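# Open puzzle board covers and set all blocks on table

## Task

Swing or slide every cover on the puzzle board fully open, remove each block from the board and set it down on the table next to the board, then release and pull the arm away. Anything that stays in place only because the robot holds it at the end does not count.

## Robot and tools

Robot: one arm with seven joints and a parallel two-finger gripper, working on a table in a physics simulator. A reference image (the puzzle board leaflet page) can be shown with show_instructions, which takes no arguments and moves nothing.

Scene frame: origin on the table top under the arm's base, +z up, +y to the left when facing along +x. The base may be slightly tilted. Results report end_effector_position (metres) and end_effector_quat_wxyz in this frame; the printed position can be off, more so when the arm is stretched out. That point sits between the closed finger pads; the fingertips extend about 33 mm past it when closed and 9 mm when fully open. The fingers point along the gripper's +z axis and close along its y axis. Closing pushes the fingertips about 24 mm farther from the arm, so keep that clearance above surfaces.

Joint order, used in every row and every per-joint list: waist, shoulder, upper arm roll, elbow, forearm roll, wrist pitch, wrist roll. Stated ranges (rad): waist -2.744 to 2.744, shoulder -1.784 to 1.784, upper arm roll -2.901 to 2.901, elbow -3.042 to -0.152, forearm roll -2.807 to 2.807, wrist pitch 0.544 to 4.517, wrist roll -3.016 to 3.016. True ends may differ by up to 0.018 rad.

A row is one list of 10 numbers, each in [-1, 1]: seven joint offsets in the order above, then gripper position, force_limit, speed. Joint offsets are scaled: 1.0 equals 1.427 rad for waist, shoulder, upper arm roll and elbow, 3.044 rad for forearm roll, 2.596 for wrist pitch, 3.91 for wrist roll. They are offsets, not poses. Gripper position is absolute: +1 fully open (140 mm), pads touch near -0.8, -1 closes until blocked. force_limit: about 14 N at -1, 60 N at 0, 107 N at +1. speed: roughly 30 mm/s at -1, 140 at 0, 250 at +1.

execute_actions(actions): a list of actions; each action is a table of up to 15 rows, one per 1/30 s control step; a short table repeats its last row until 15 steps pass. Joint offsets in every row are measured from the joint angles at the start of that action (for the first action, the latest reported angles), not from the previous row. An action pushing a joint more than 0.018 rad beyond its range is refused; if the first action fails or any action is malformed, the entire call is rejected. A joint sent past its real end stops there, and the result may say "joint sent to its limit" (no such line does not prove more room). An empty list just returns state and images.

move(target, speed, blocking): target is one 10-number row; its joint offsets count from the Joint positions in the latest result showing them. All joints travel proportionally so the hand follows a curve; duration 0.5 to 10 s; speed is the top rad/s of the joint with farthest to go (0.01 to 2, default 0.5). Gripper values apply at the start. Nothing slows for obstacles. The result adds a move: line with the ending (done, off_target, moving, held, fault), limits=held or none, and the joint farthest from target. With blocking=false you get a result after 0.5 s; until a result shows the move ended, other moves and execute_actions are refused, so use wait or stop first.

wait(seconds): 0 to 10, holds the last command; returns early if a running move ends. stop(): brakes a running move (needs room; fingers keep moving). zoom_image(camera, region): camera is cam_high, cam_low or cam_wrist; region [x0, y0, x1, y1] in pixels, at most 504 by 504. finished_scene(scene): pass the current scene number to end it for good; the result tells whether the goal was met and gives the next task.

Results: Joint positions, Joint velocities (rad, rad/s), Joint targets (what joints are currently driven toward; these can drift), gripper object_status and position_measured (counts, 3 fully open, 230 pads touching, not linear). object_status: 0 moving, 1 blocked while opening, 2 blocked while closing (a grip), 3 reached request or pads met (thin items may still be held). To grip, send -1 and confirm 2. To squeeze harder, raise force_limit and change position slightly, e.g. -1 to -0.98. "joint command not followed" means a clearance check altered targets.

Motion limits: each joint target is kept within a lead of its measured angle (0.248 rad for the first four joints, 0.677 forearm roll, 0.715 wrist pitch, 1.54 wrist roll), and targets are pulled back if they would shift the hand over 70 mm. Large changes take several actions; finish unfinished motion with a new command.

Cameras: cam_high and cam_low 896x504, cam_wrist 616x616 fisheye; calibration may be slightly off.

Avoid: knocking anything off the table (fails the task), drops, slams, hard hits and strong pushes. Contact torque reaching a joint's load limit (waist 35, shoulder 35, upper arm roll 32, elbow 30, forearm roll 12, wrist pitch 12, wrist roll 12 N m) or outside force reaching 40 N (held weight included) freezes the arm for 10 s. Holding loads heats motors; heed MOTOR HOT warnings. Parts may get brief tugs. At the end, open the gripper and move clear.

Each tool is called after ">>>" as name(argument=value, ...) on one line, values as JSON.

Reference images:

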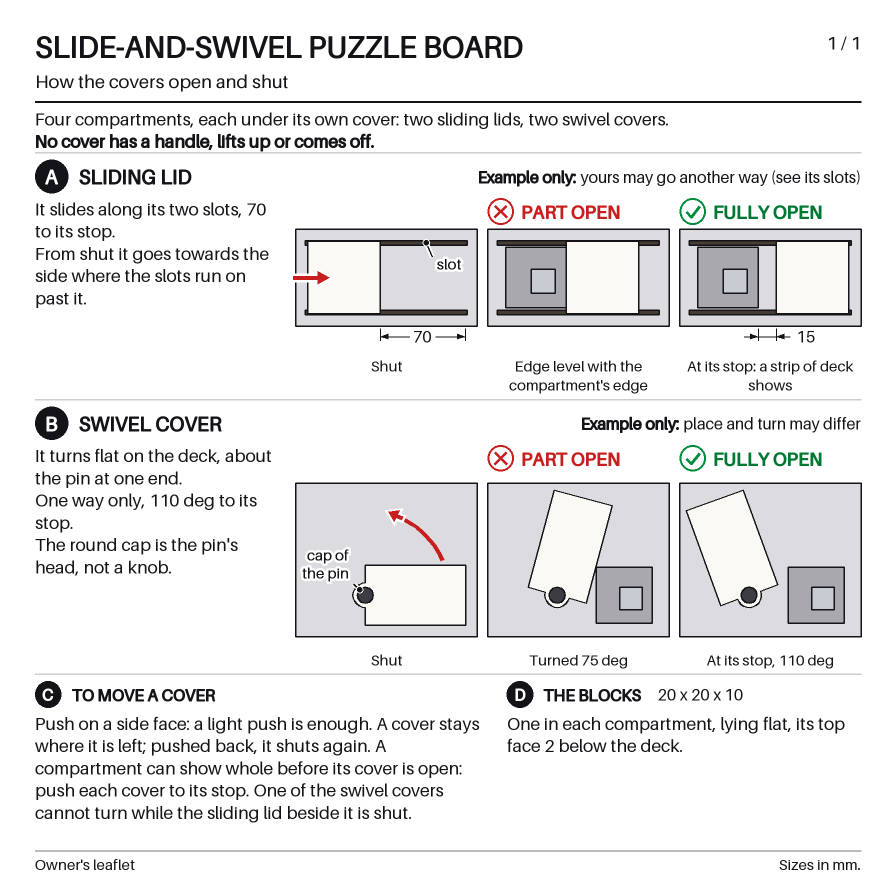

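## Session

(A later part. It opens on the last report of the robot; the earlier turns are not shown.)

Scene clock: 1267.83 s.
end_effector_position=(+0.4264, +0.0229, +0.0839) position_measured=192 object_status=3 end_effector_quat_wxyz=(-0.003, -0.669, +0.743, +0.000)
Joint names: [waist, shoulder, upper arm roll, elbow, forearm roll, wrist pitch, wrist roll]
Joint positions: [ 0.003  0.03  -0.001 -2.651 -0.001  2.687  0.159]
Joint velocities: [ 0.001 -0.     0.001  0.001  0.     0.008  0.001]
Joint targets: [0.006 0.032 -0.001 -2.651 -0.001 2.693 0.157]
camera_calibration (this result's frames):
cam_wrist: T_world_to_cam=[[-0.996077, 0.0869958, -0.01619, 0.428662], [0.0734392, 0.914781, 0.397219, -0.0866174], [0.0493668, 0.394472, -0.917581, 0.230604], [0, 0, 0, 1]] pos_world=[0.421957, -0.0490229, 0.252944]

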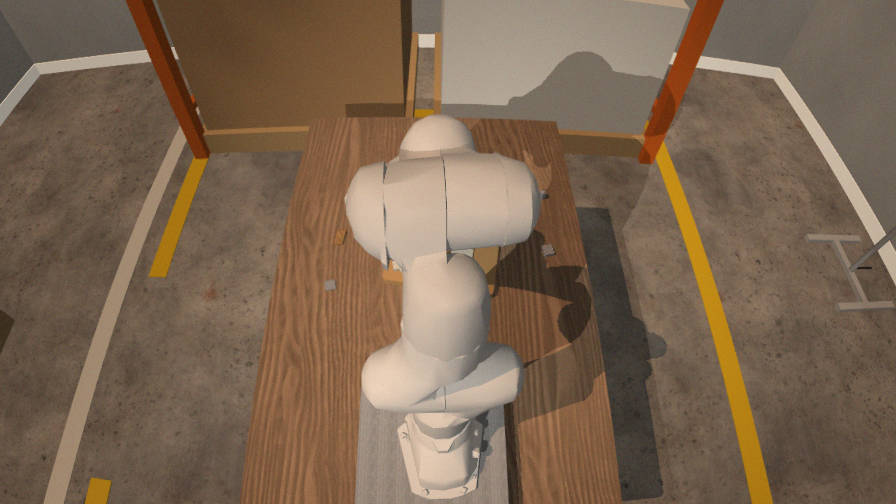

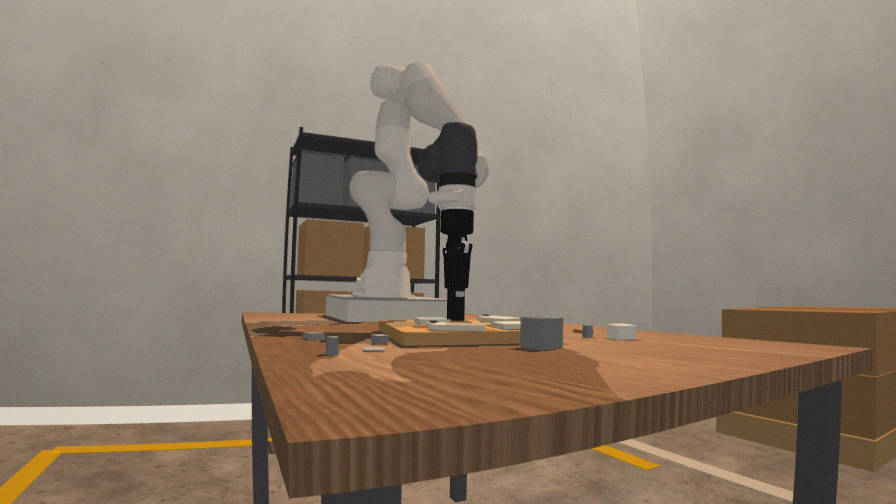

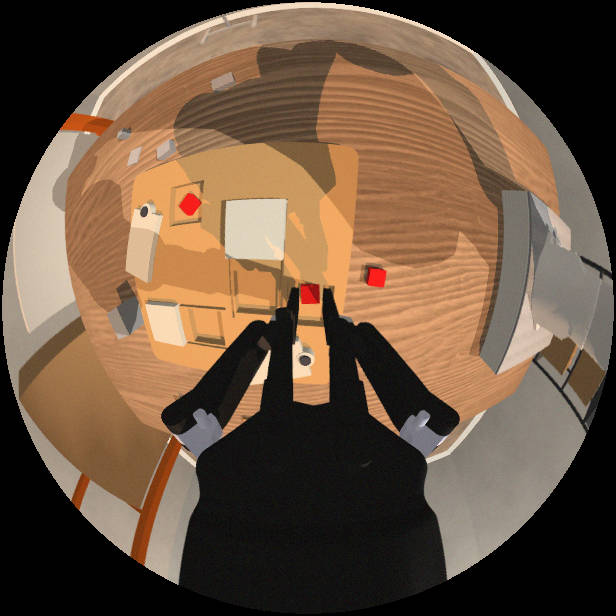

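>>> execute_actions(actions=[[[0,0.0015,0,0,0,0.0035,0,-0.5,0,-0.4],[0,0.0015,0,0,0,0.0047,0,-0.5,0,-0.4],[0,0.0025,0,0,0,0.006,0,-0.5,0,-0.4],[0,0.0045,0,0,0,0.0072,0,-0.5,0,-0.4],[0,0.0065,0,0,0,0.0084,0,-0.5,0,-0.4],[0,0.0087,0,0,0,0.0096,0,-0.5,0,-0.4],[0,0.0109,0,0,0,0.0108,0,-0.5,0,-0.4],[0,0.0131,0,0,0,0.012,0,-0.5,0,-0.4],[0,0.0153,0,0,0,0.0132,0,-0.5,0,-0.4],[0,0.0175,0,0,0,0.0144,0,-0.5,0,-0.4],[0,0.0195,0,0,0,0.0152,0,-0.5,0,-0.4],[0,0.0212,0,0,0,0.0156,0,-0.5,0,-0.4],[0,0.0226,0,0,0,0.0156,0,-0.5,0,-0.4],[0,0.0237,0,0,0,0.0154,0,-0.5,0,-0.4],[0,0.0245,0,0,0,0.0152,0,-0.5,0,-0.4]]])

>>> wait(seconds=0.3)

>>> zoom_image(camera="cam_wrist", region=[270, 260, 350, 340])

Scene clock: 1283.60 s.
end_effector_position=(+0.4267, +0.0230, +0.0744) position_measured=192 object_status=3 end_effector_quat_wxyz=(-0.003, -0.669, +0.743, -0.000)
Joint names: [waist, shoulder, upper arm roll, elbow, forearm roll, wrist pitch, wrist roll]
Joint positions: [ 0.004  0.058 -0.001 -2.651 -0.001  2.717  0.159]
Joint velocities: [ 0.001  0.057  0.001 -0.    -0.     0.029 -0.001]
Joint targets: [0.003 0.065 -0.001 -2.651 -0.001 2.727 0.159]
camera_calibration (this result's frames):
cam_wrist: T_world_to_cam=[[-0.996065, 0.0868874, -0.0174519, 0.428926], [0.0728339, 0.91477, 0.397356, -0.0826425], [0.0504897, 0.394521, -0.917499, 0.221388], [0, 0, 0, 1]] pos_world=[0.422079, -0.0490118, 0.243447]

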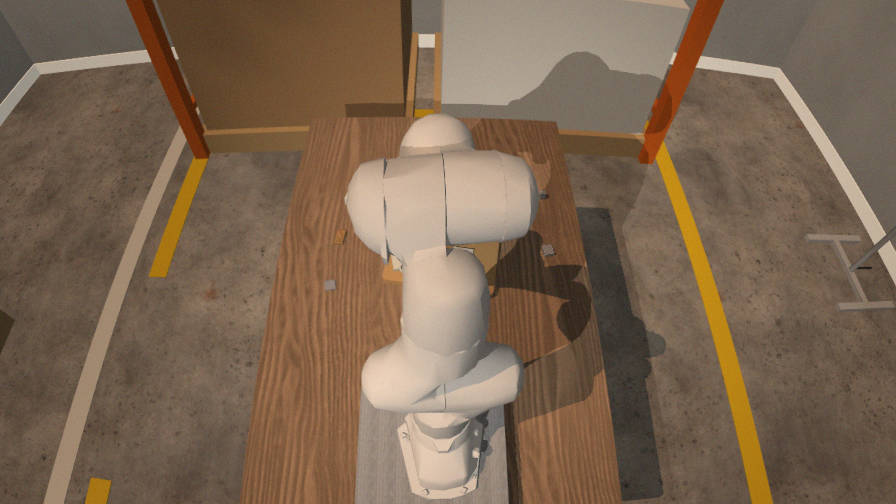

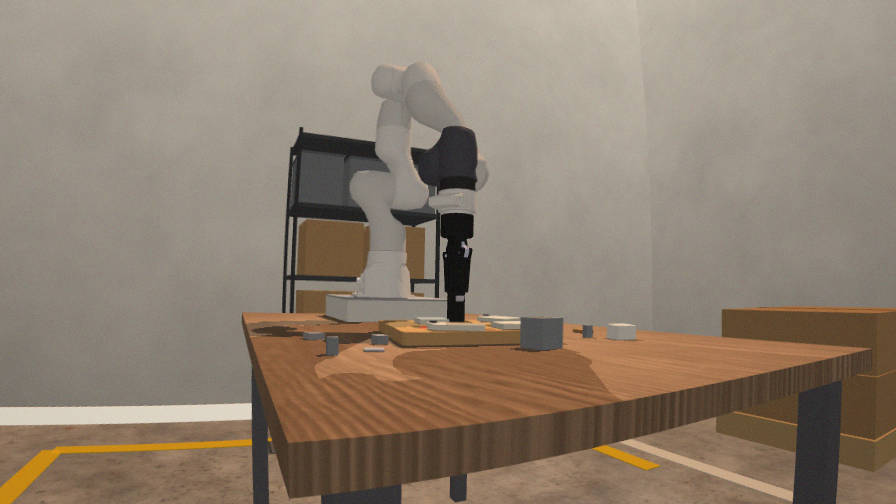

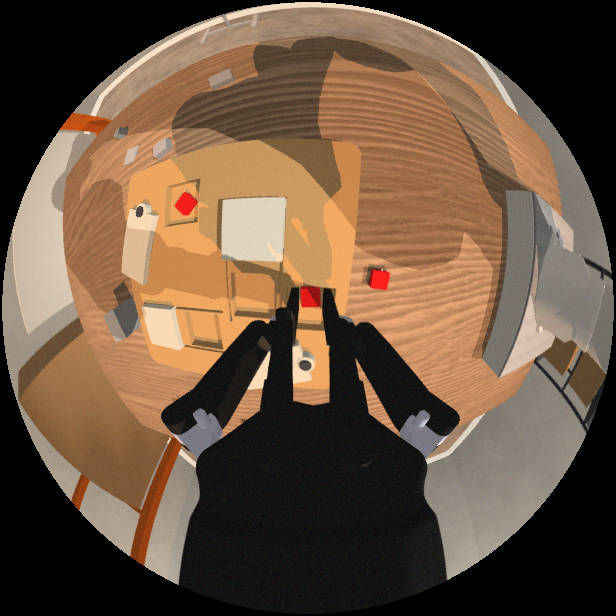

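Scene clock: 1283.90 s.
end_effector_position=(+0.4269, +0.0230, +0.0732) position_measured=192 object_status=3 end_effector_quat_wxyz=(-0.003, -0.669, +0.743, -0.000)
Joint names: [waist, shoulder, upper arm roll, elbow, forearm roll, wrist pitch, wrist roll]
Joint positions: [ 0.004  0.062 -0.001 -2.651 -0.001  2.721  0.159]
Joint velocities: [ 0.     0.001 -0.001 -0.     0.001  0.006 -0.001]
Joint targets: [0.003 0.065 -0.001 -2.651 -0.001 2.727 0.159]
wait: 0.30 s; no rest
camera_calibration (this result's frames):
cam_wrist: T_world_to_cam=[[-0.996055, 0.0868843, -0.0180578, 0.42911], [0.0725878, 0.914758, 0.397428, -0.0820905], [0.0510487, 0.394549, -0.917456, 0.220055], [0, 0, 0, 1]] pos_world=[0.422142, -0.0490126, 0.242265]

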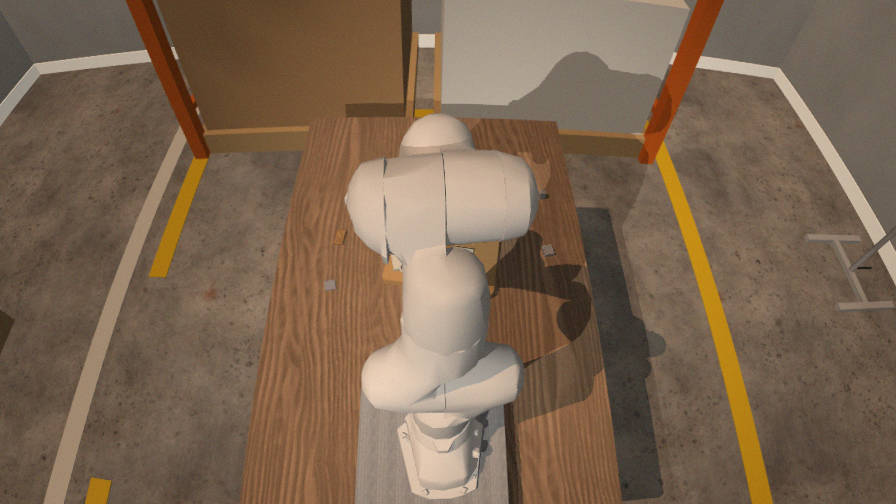

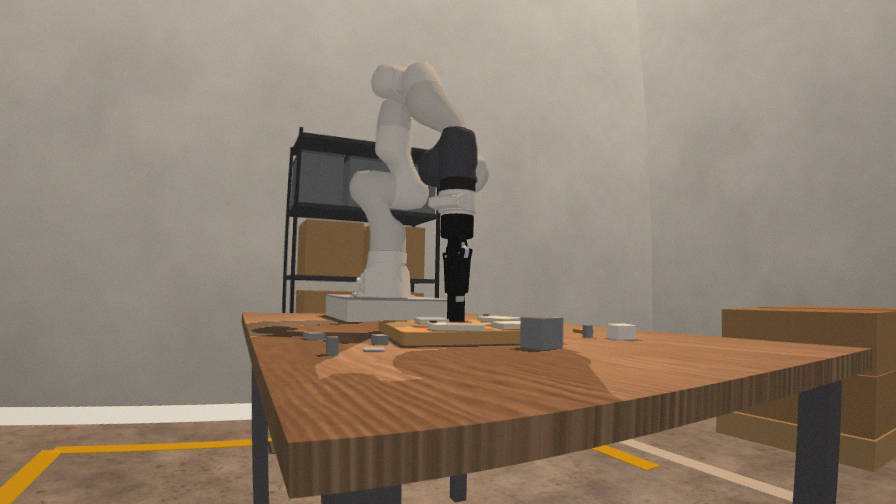

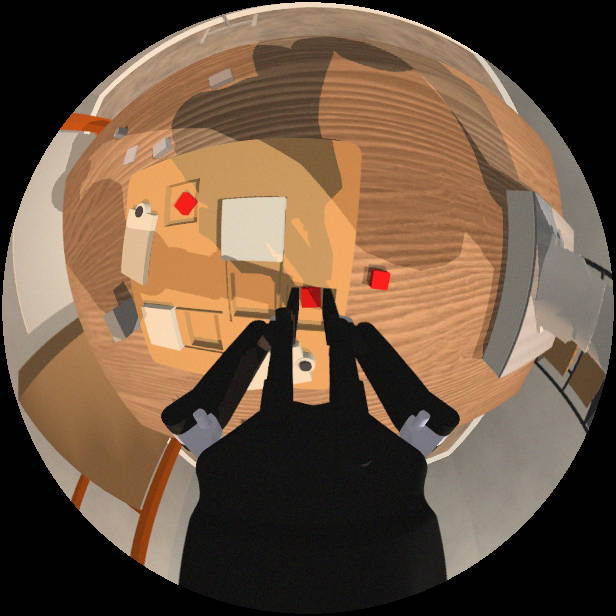

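Region (270, 260, 350, 340) of cam_wrist's 616x616 image, scaled by 6.300, with more detail than that image has.

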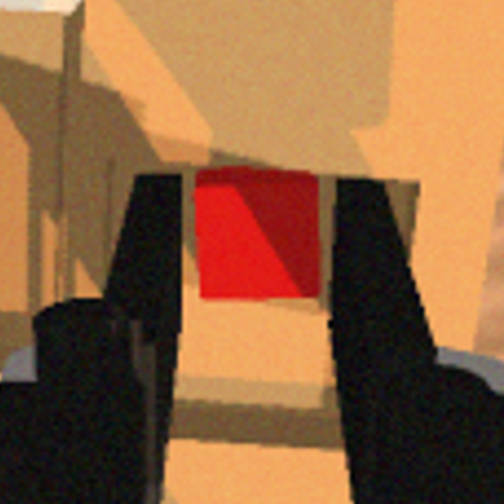

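>>> execute_actions(actions=[[[0,0,0,0,0,0,0,-1,0,-0.4]],[[0,-0.001,0,0,0,-0.003,0,-1,0,-0.4],[0,-0.003,0,0,0,-0.0055,0,-1,0,-0.4],[0,-0.006,0,0,0,-0.0085,0,-1,0,-0.4],[0,-0.01,0,0,0,-0.0115,0,-1,0,-0.4],[0,-0.015,0,0,0,-0.0145,0,-1,0,-0.4],[0,-0.02,0,0,0,-0.0175,0,-1,0,-0.4],[0,-0.025,0,0,0,-0.0205,0,-1,0,-0.4],[0,-0.03,0,0,0,-0.0235,0,-1,0,-0.4],[0,-0.035,0,0,0,-0.026,0,-1,0,-0.4],[0,-0.04,0,0,0,-0.028,0,-1,0,-0.4],[0,-0.045,0,0,0,-0.03,0,-1,0,-0.4],[0,-0.05,0,0,0,-0.031,0,-1,0,-0.4],[0,-0.054,0,0,0,-0.032,0,-1,0,-0.4],[0,-0.057,0,0,0,-0.032,0,-1,0,-0.4],[0,-0.059,0,0,0,-0.032,0,-1,0,-0.4]]])

Scene clock: 1305.83 s.
end_effector_position=(+0.4297, +0.0232, +0.0983) position_measured=207 object_status=2 end_effector_quat_wxyz=(+0.001, -0.669, +0.743, -0.003)
Joint names: [waist, shoulder, upper arm roll, elbow, forearm roll, wrist pitch, wrist roll]
Joint positions: [ 0.004 -0.01  -0.001 -2.651 -0.001  2.659  0.159]
Joint velocities: [ 0.001 -0.154  0.     0.    -0.001 -0.084 -0.   ]
Joint targets: [0.004 -0.023 -0.001 -2.651 -0.001 2.639 0.159]
camera_calibration (this result's frames):
cam_wrist: T_world_to_cam=[[-0.99584, 0.0868855, -0.0274407, 0.433124], [0.0688071, 0.91453, 0.398622, -0.0909772], [0.0597298, 0.395076, -0.916705, 0.239008], [0, 0, 0, 1]] pos_world=[0.423307, -0.048857, 0.26725]

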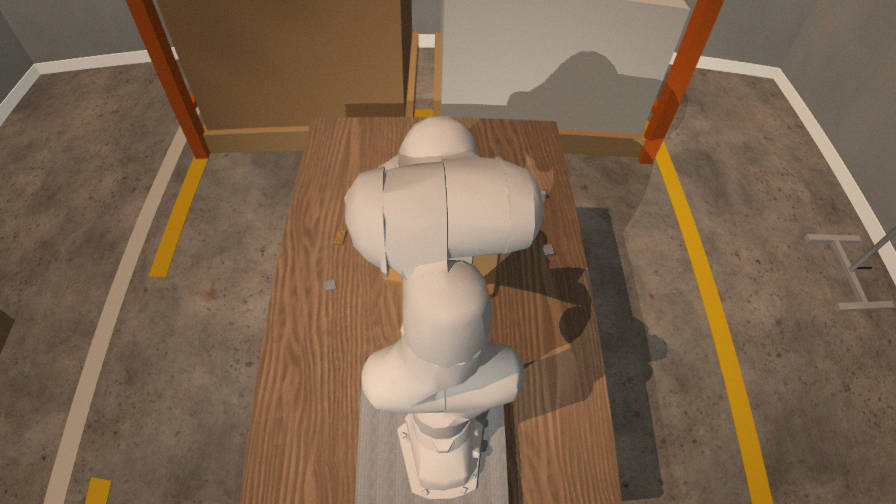

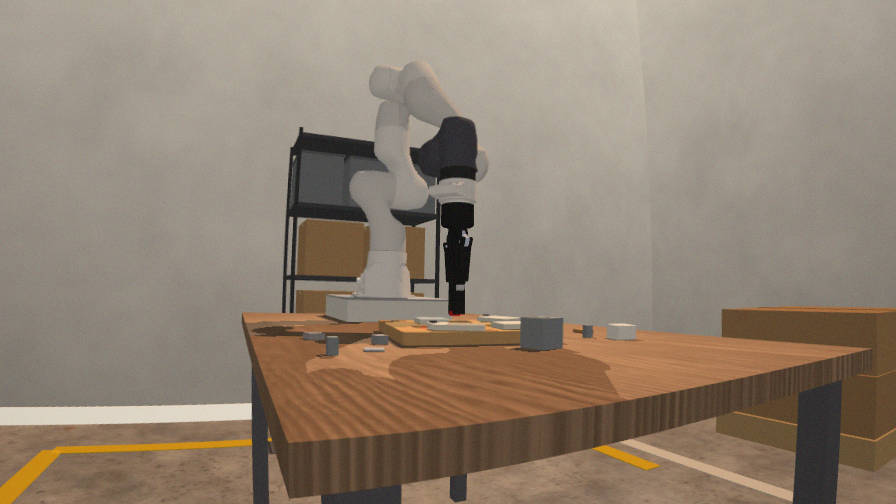

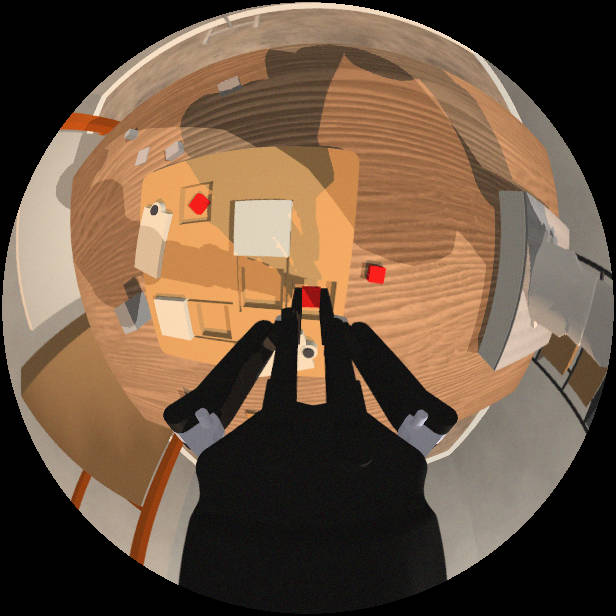

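>>> zoom_image(camera="cam_wrist", region=[165, 170, 235, 240])

Region (165, 170, 235, 240) of cam_wrist's 616x616 image, scaled by 7.200, with more detail than that image has.

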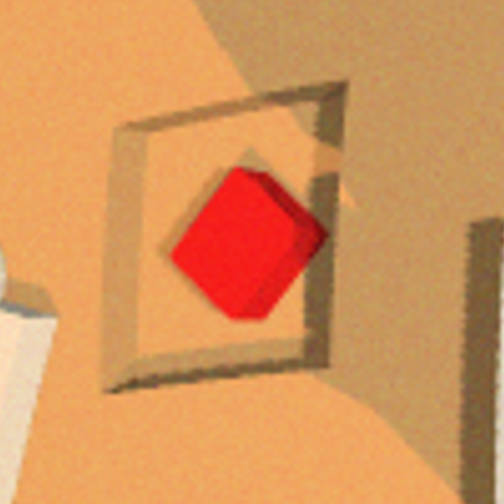

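>>> execute_actions(actions=[])

Scene clock: 1346.00 s.
end_effector_position=(+0.4278, +0.0231, +0.1011) position_measured=207 object_status=2 end_effector_quat_wxyz=(-0.001, -0.669, +0.743, -0.002)
Joint names: [waist, shoulder, upper arm roll, elbow, forearm roll, wrist pitch, wrist roll]
Joint positions: [ 0.004 -0.02  -0.001 -2.651 -0.001  2.644  0.159]
Joint velocities: [ 0.     0.     0.001  0.001  0.002  0.    -0.001]
Joint targets: [0.004 -0.023 -0.001 -2.651 -0.001 2.639 0.159]
camera_calibration (this result's frames):
cam_wrist: T_world_to_cam=[[-0.99597, 0.0869012, -0.0221719, 0.43088], [0.070945, 0.914641, 0.397994, -0.0927455], [0.0548655, 0.394817, -0.91712, 0.243869], [0, 0, 0, 1]] pos_world=[0.422343, -0.0488989, 0.270123]

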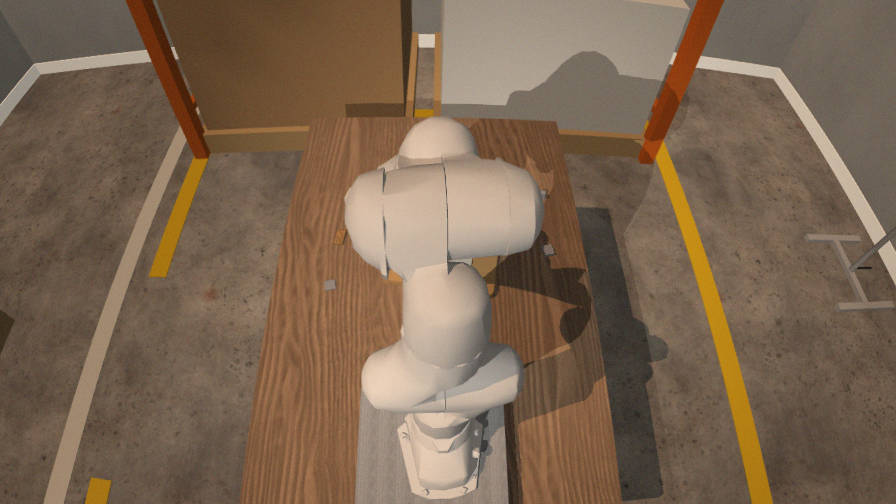

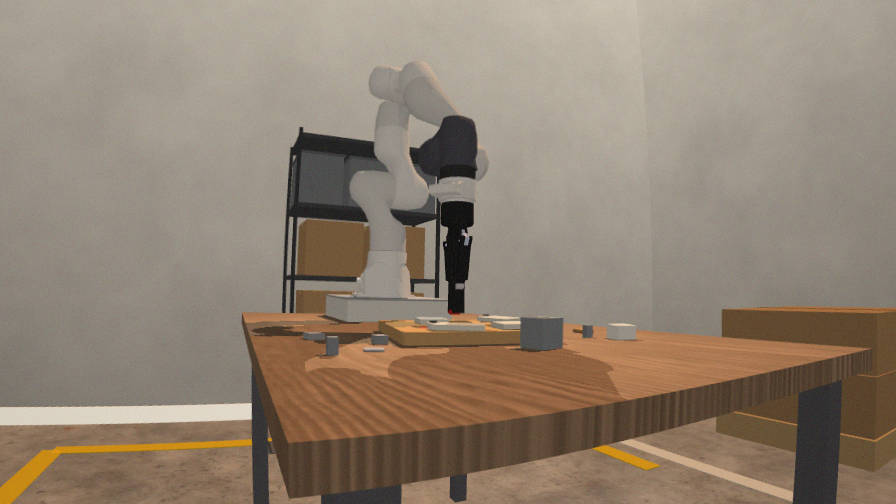

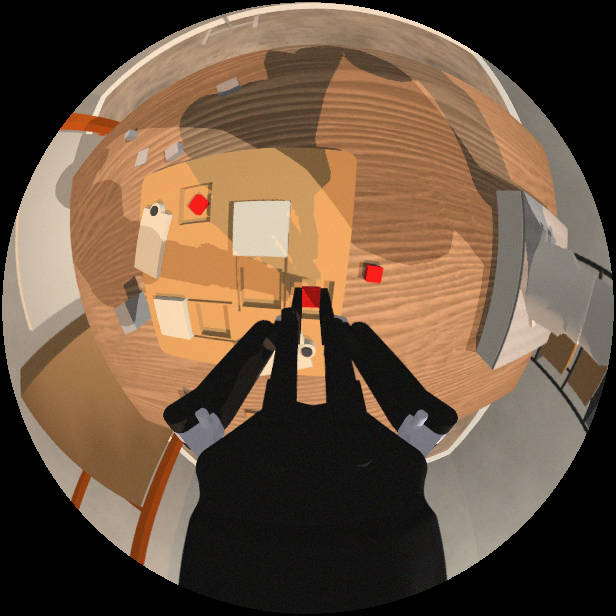

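>>> execute_actions(actions=[[[-0.0009,0.0002,0,0.0003,0,-0.0001,-0.0007,-1,0,-0.4],[-0.0037,0.001,0,0.0014,0,-0.0002,-0.0028,-1,0,-0.4],[-0.0083,0.0022,0,0.0031,0,-0.0005,-0.0064,-1,0,-0.4],[-0.0148,0.0039,0,0.0055,0,-0.001,-0.0114,-1,0,-0.4],[-0.0232,0.0061,0,0.0086,0,-0.0015,-0.0178,-1,0,-0.4],[-0.0334,0.0088,0,0.0124,0,-0.0021,-0.0256,-1,0,-0.4],[-0.0454,0.012,0,0.0168,0,-0.0029,-0.0349,-1,0,-0.4],[-0.0594,0.0156,0,0.022,0,-0.0038,-0.0456,-1,0,-0.4],[-0.0742,0.0196,0,0.0275,0,-0.0048,-0.057,-1,0,-0.4],[-0.089,0.0235,0,0.0329,0,-0.0057,-0.0683,-1,0,-0.4],[-0.1039,0.0274,0,0.0384,0,-0.0067,-0.0797,-1,0,-0.4],[-0.1187,0.0313,0,0.0439,0,-0.0076,-0.0911,-1,0,-0.4],[-0.1336,0.0352,0,0.0494,0,-0.0086,-0.1025,-1,0,-0.4],[-0.1484,0.0391,0,0.0549,0,-0.0095,-0.1139,-1,0,-0.4],[-0.1632,0.043,0,0.0604,0,-0.0105,-0.1253,-1,0,-0.4]],[[-0.0497,0.0145,0,0.0195,0,-0.0069,-0.0843,-1,0,-0.4],[-0.0646,0.0184,0,0.025,0,-0.0079,-0.0957,-1,0,-0.4],[-0.0794,0.0223,0,0.0305,0,-0.0088,-0.1071,-1,0,-0.4],[-0.0942,0.0262,0,0.036,0,-0.0098,-0.1185,-1,0,-0.4],[-0.1091,0.0301,0,0.0414,0,-0.0107,-0.1298,-1,0,-0.4],[-0.1239,0.034,0,0.0469,0,-0.0117,-0.1412,-1,0,-0.4],[-0.1388,0.0379,0,0.0524,0,-0.0126,-0.1526,-1,0,-0.4],[-0.1527,0.0416,0,0.0576,0,-0.0135,-0.1633,-1,0,-0.4],[-0.1647,0.0448,0,0.062,0,-0.0143,-0.1726,-1,0,-0.4],[-0.175,0.0475,0,0.0658,0,-0.015,-0.1804,-1,0,-0.4],[-0.1833,0.0497,0,0.0689,0,-0.0155,-0.1868,-1,0,-0.4],[-0.1898,0.0514,0,0.0713,0,-0.0159,-0.1918,-1,0,-0.4],[-0.1944,0.0526,0,0.073,0,-0.0162,-0.1953,-1,0,-0.4],[-0.1972,0.0533,0,0.0741,0,-0.0164,-0.1975,-1,0,-0.4],[-0.1981,0.0536,0,0.0744,0,-0.0164,-0.1982,-1,0,-0.4]]])

Scene clock: 1381.07 s.
end_effector_position=(+0.4425, -0.1871, +0.1043) position_measured=207 object_status=2 end_effector_quat_wxyz=(+0.003, +0.770, -0.638, +0.005)
Joint names: [waist, shoulder, upper arm roll, elbow, forearm roll, wrist pitch, wrist roll]
Joint positions: [-0.45   0.097 -0.002 -2.485 -0.001  2.599 -0.587]
Joint velocities: [-0.182  0.046 -0.006  0.063 -0.002 -0.035 -0.796]
Joint targets: [-0.463 0.103 0.000 -2.478 -0.001 2.588 -0.832]
camera_calibration (this result's frames):
cam_wrist: T_world_to_cam=[[-0.9788, -0.203594, -0.0223579, 0.401957], [-0.196027, 0.899557, 0.390347, 0.213328], [-0.0593601, 0.386455, -0.920396, 0.378247], [0, 0, 0, 1]] pos_world=[0.457707, -0.25624, 0.273852]

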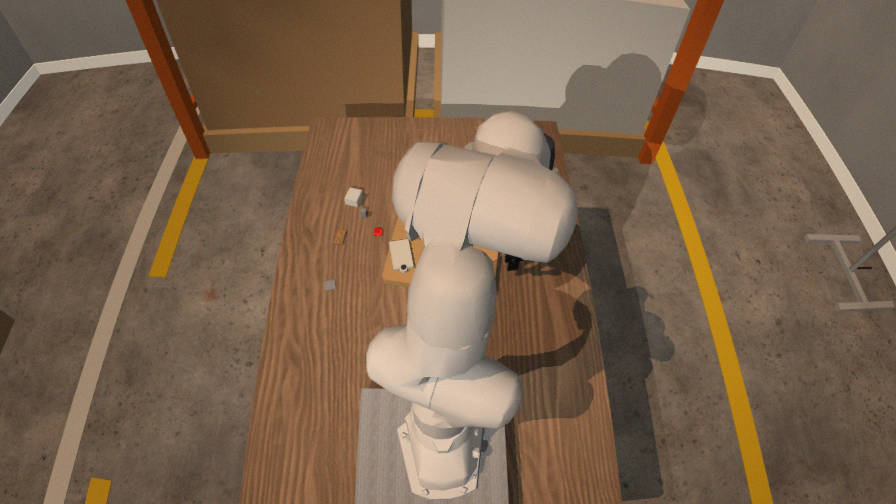

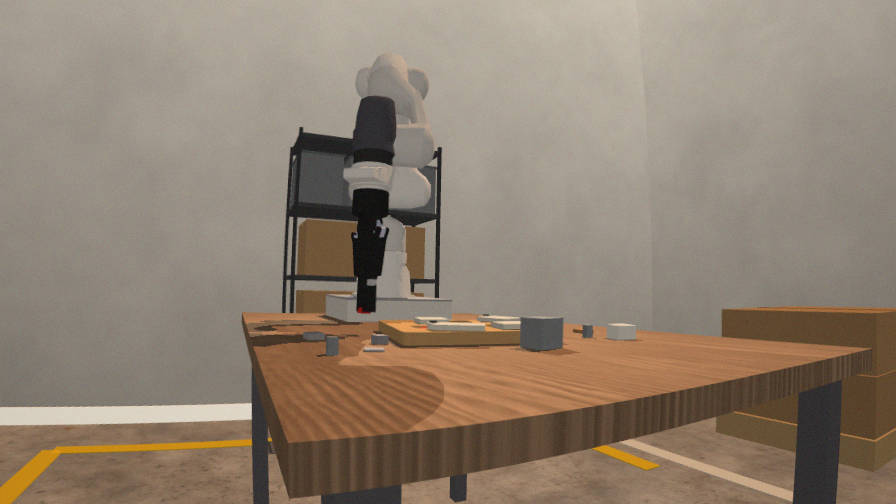

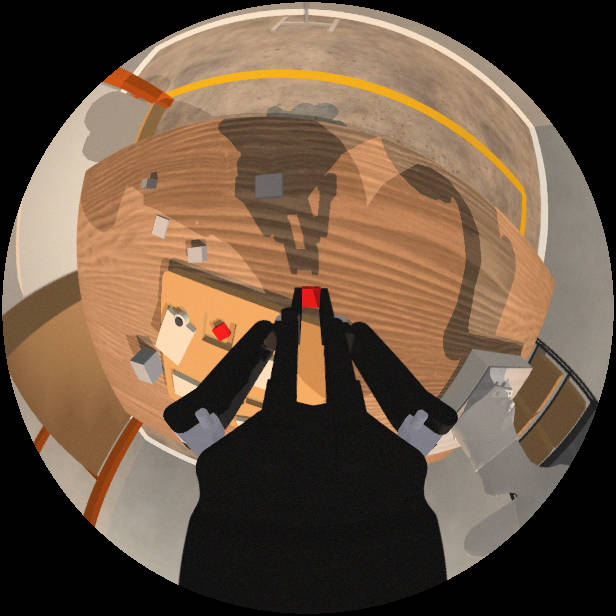

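>>> execute_actions(actions=[])

>>> zoom_image(camera="cam_wrist", region=[200, 230, 360, 390])

Scene clock: 1384.90 s.
end_effector_position=(+0.4403, -0.1913, +0.1037) position_measured=207 object_status=2 end_effector_quat_wxyz=(+0.004, +0.838, -0.545, +0.002)
Joint names: [waist, shoulder, upper arm roll, elbow, forearm roll, wrist pitch, wrist roll]
Joint positions: [-0.46   0.1   -0.002 -2.48  -0.001  2.593 -0.827]
Joint velocities: [-0.     0.     0.001 -0.001 -0.    -0.001 -0.   ]
Joint targets: [-0.463 0.103 0.000 -2.478 -0.001 2.588 -0.832]
camera_calibration (this result's frames):
cam_wrist: T_world_to_cam=[[-0.906752, -0.421361, -0.0159552, 0.324849], [-0.393025, 0.830854, 0.39397, 0.290155], [-0.152747, 0.363504, -0.918985, 0.415879], [0, 0, 0, 1]] pos_world=[0.47212, -0.255371, 0.273057]

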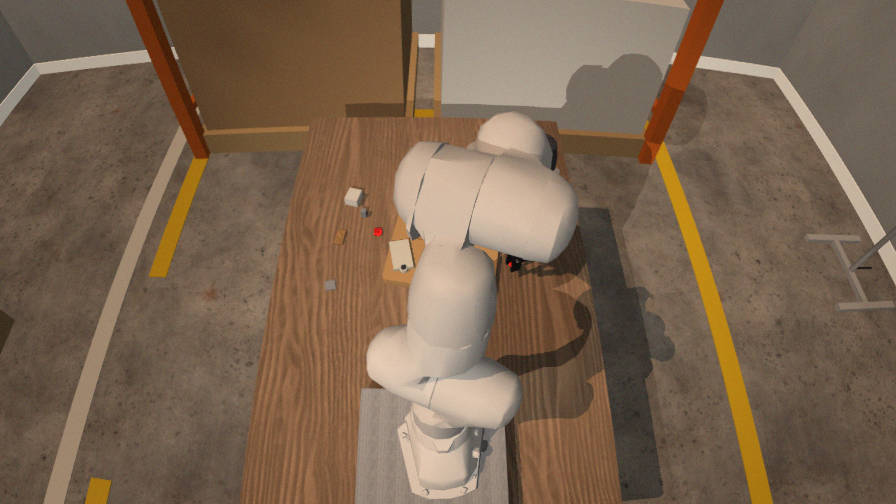

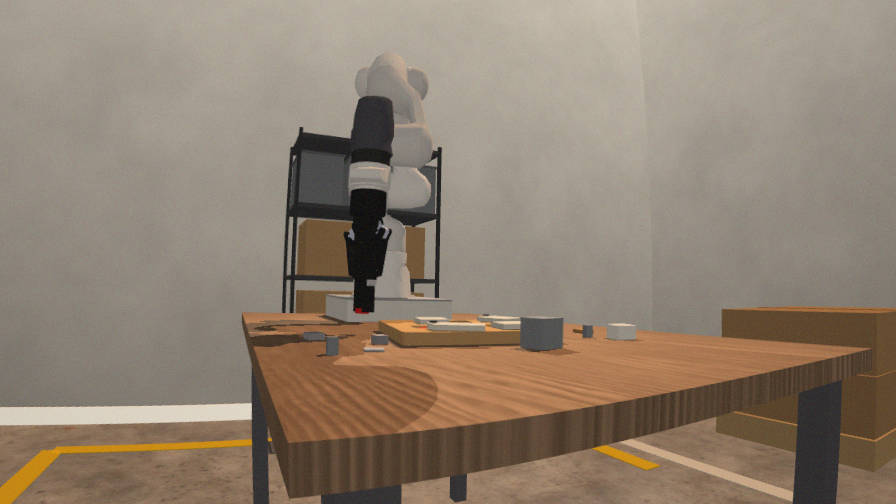

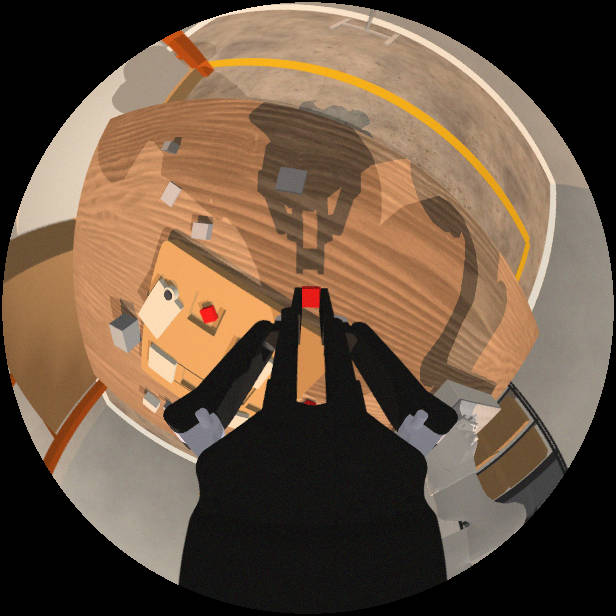

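Region (200, 230, 360, 390) of cam_wrist's 616x616 image, scaled by 3.150, with more detail than that image has.

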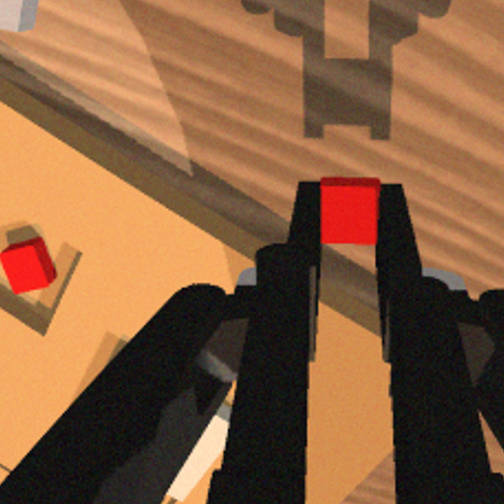

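>>> execute_actions(actions=[[[0,0.002,0,0,0,0.003,0,-1,0,-0.4],[0,0.005,0,0,0,0.0065,0,-1,0,-0.4],[0,0.009,0,0,0,0.01,0,-1,0,-0.4],[0,0.014,0,0,0,0.014,0,-1,0,-0.4],[0,0.02,0,0,0,0.018,0,-1,0,-0.4],[0,0.026,0,0,0,0.022,0,-1,0,-0.4],[0,0.032,0,0,0,0.026,0,-1,0,-0.4],[0,0.038,0,0,0,0.03,0,-1,0,-0.4],[0,0.044,0,0,0,0.034,0,-1,0,-0.4],[0,0.05,0,0,0,0.0375,0,-1,0,-0.4],[0,0.055,0,0,0,0.0405,0,-1,0,-0.4],[0,0.06,0,0,0,0.0426,0,-1,0,-0.4],[0,0.064,0,0,0,0.0426,0,-1,0,-0.4],[0,0.067,0,0,0,0.0426,0,-1,0,-0.4],[0,0.069,0,0,0,0.0426,0,-1,0,-0.4]],[[0,0.0095,0,0,0,0.0095,0,-1,0,-0.4],[0,0.0105,0,0,0,0.0095,0,-1,0,-0.4],[0,0.0115,0,0,0,0.0095,0,-1,0,-0.4],[0,0.0125,0,0,0,0.0095,0,-1,0,-0.4],[0,0.0135,0,0,0,0.0095,0,-1,0,-0.4],[0,0.0145,0,0,0,0.0095,0,-1,0,-0.4],[0,0.0155,0,0,0,0.0095,0,-1,0,-0.4],[0,0.0164,0,0,0,0.0095,0,-1,0,-0.4],[0,0.0173,0,0,0,0.0095,0,-1,0,-0.4],[0,0.0182,0,0,0,0.0095,0,-1,0,-0.4],[0,0.0191,0,0,0,0.0095,0,-1,0,-0.4],[0,0.02,0,0,0,0.0095,0,-1,0,-0.4],[0,0.0209,0,0,0,0.0095,0,-1,0,-0.4],[0,0.0218,0,0,0,0.0095,0,-1,0,-0.4],[0,0.0227,0,0,0,0.0095,0,-1,0,-0.4]]])

Scene clock: 1406.03 s.
end_effector_position=(+0.4388, -0.1911, +0.0609) position_measured=207 object_status=2 end_effector_quat_wxyz=(+0.005, +0.838, -0.545, -0.000)
Joint names: [waist, shoulder, upper arm roll, elbow, forearm roll, wrist pitch, wrist roll]
Joint positions: [-0.46   0.21  -0.002 -2.48  -0.001  2.697 -0.827]
Joint velocities: [-0.  0.  0.  0. -0. -0.  0.]
Joint targets: [-0.460 0.219 -0.002 -2.480 -0.001 2.703 -0.827]
camera_calibration (this result's frames):
cam_wrist: T_world_to_cam=[[-0.906787, -0.421395, -0.0128036, 0.322732], [-0.391385, 0.830142, 0.397093, 0.305249], [-0.156704, 0.365089, -0.917689, 0.378118], [0, 0, 0, 1]] pos_world=[0.471371, -0.255449, 0.229915]

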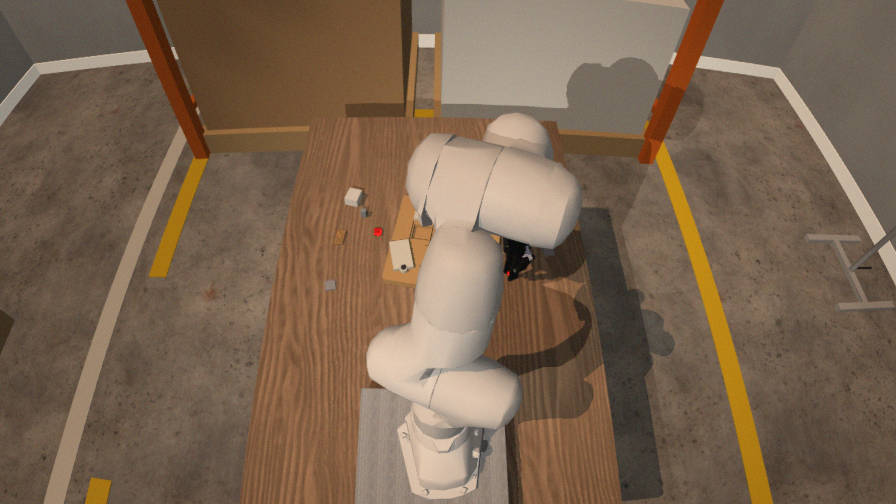

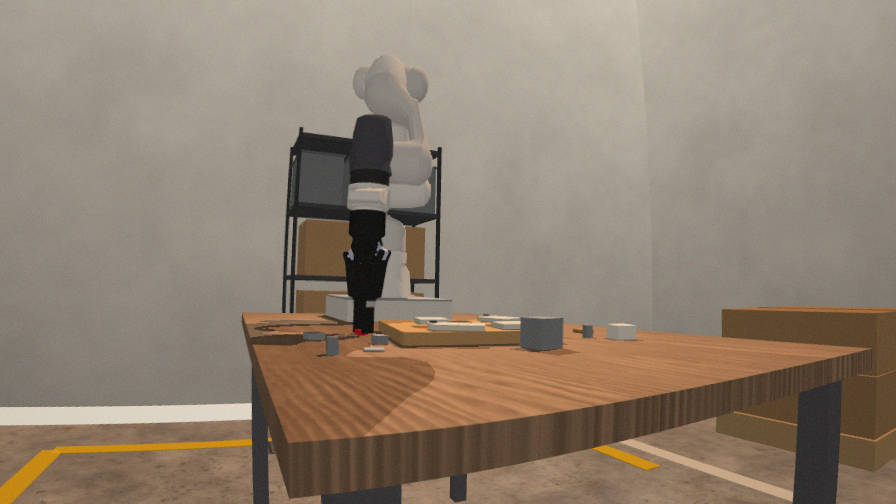

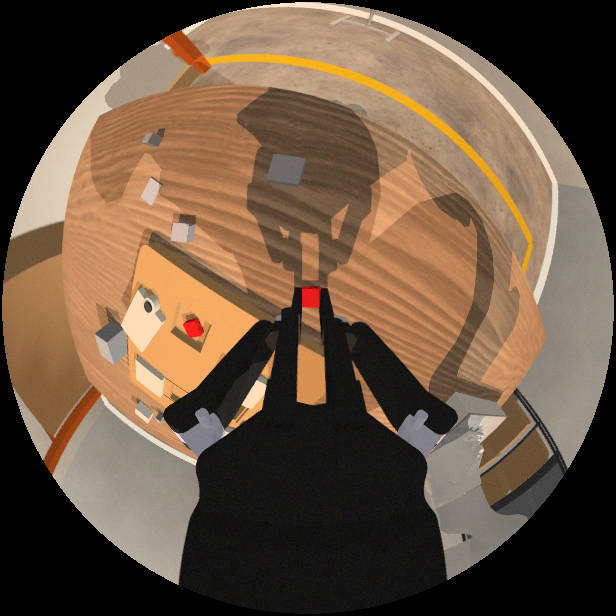

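>>> execute_actions(actions=[[[0,0,0,0,0,0,0,-0.42,-0.5,0.2],[0,0,0,0,0,0,0,-0.42,-0.5,0.2],[0,0,0,0,0,0,0,-0.42,-0.5,0.2],[0,0,0,0,0,0,0,-0.42,-0.5,0.2],[0,0,0,0,0,0,0,-0.42,-0.5,0.2],[0,0,0,0,0,-0.0015,0,-0.42,-0.5,0.2],[0,-0.002,0,0,0,-0.004,0,-0.42,-0.5,0.2],[0,-0.006,0,0,0,-0.0075,0,-0.42,-0.5,0.2],[0,-0.012,0,0,0,-0.012,0,-0.42,-0.5,0.2],[0,-0.02,0,0,0,-0.017,0,-0.42,-0.5,0.2],[0,-0.029,0,0,0,-0.022,0,-0.42,-0.5,0.2],[0,-0.038,0,0,0,-0.027,0,-0.42,-0.5,0.2],[0,-0.046,0,0,0,-0.031,0,-0.42,-0.5,0.2],[0,-0.053,0,0,0,-0.034,0,-0.42,-0.5,0.2],[0,-0.058,0,0,0,-0.036,0,-0.42,-0.5,0.2]]])

Scene clock: 1441.33 s.
end_effector_position=(+0.4409, -0.1918, +0.0839) position_measured=182 object_status=3 end_effector_quat_wxyz=(+0.004, +0.838, -0.545, +0.002)
Joint names: [waist, shoulder, upper arm roll, elbow, forearm roll, wrist pitch, wrist roll]
Joint positions: [-0.46   0.151 -0.002 -2.481 -0.001  2.645 -0.827]
Joint velocities: [-0.001 -0.32   0.001  0.001 -0.002 -0.211 -0.001]
Joint targets: [-0.460 0.127 -0.002 -2.480 -0.001 2.604 -0.827]
camera_calibration (this result's frames):
cam_wrist: T_world_to_cam=[[-0.90671, -0.421437, -0.0163712, 0.324878], [-0.393328, 0.83095, 0.393466, 0.298768], [-0.152217, 0.363199, -0.919193, 0.397634], [0, 0, 0, 1]] pos_world=[0.472611, -0.255766, 0.253267]

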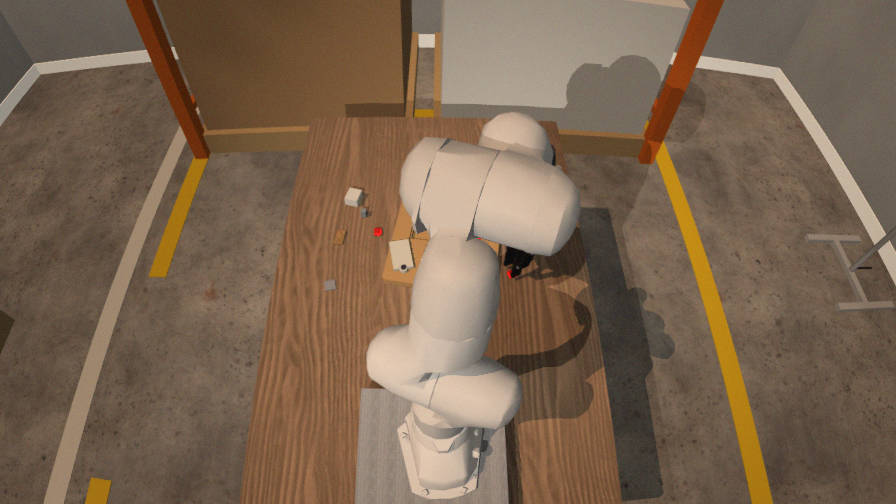

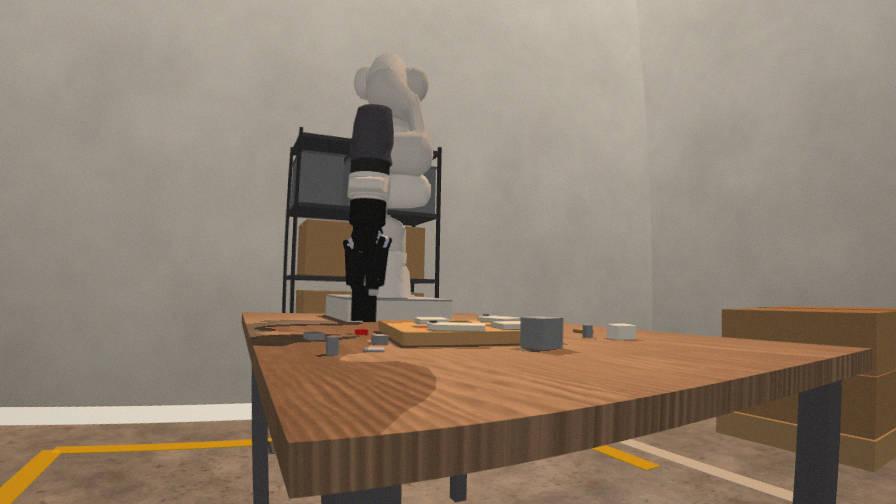

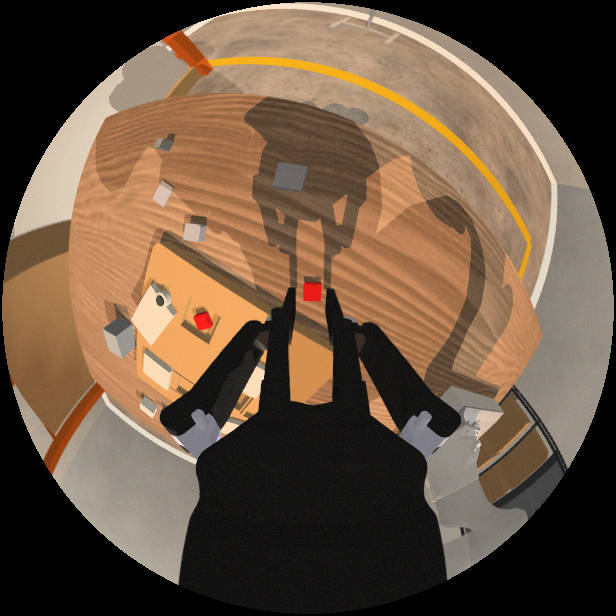

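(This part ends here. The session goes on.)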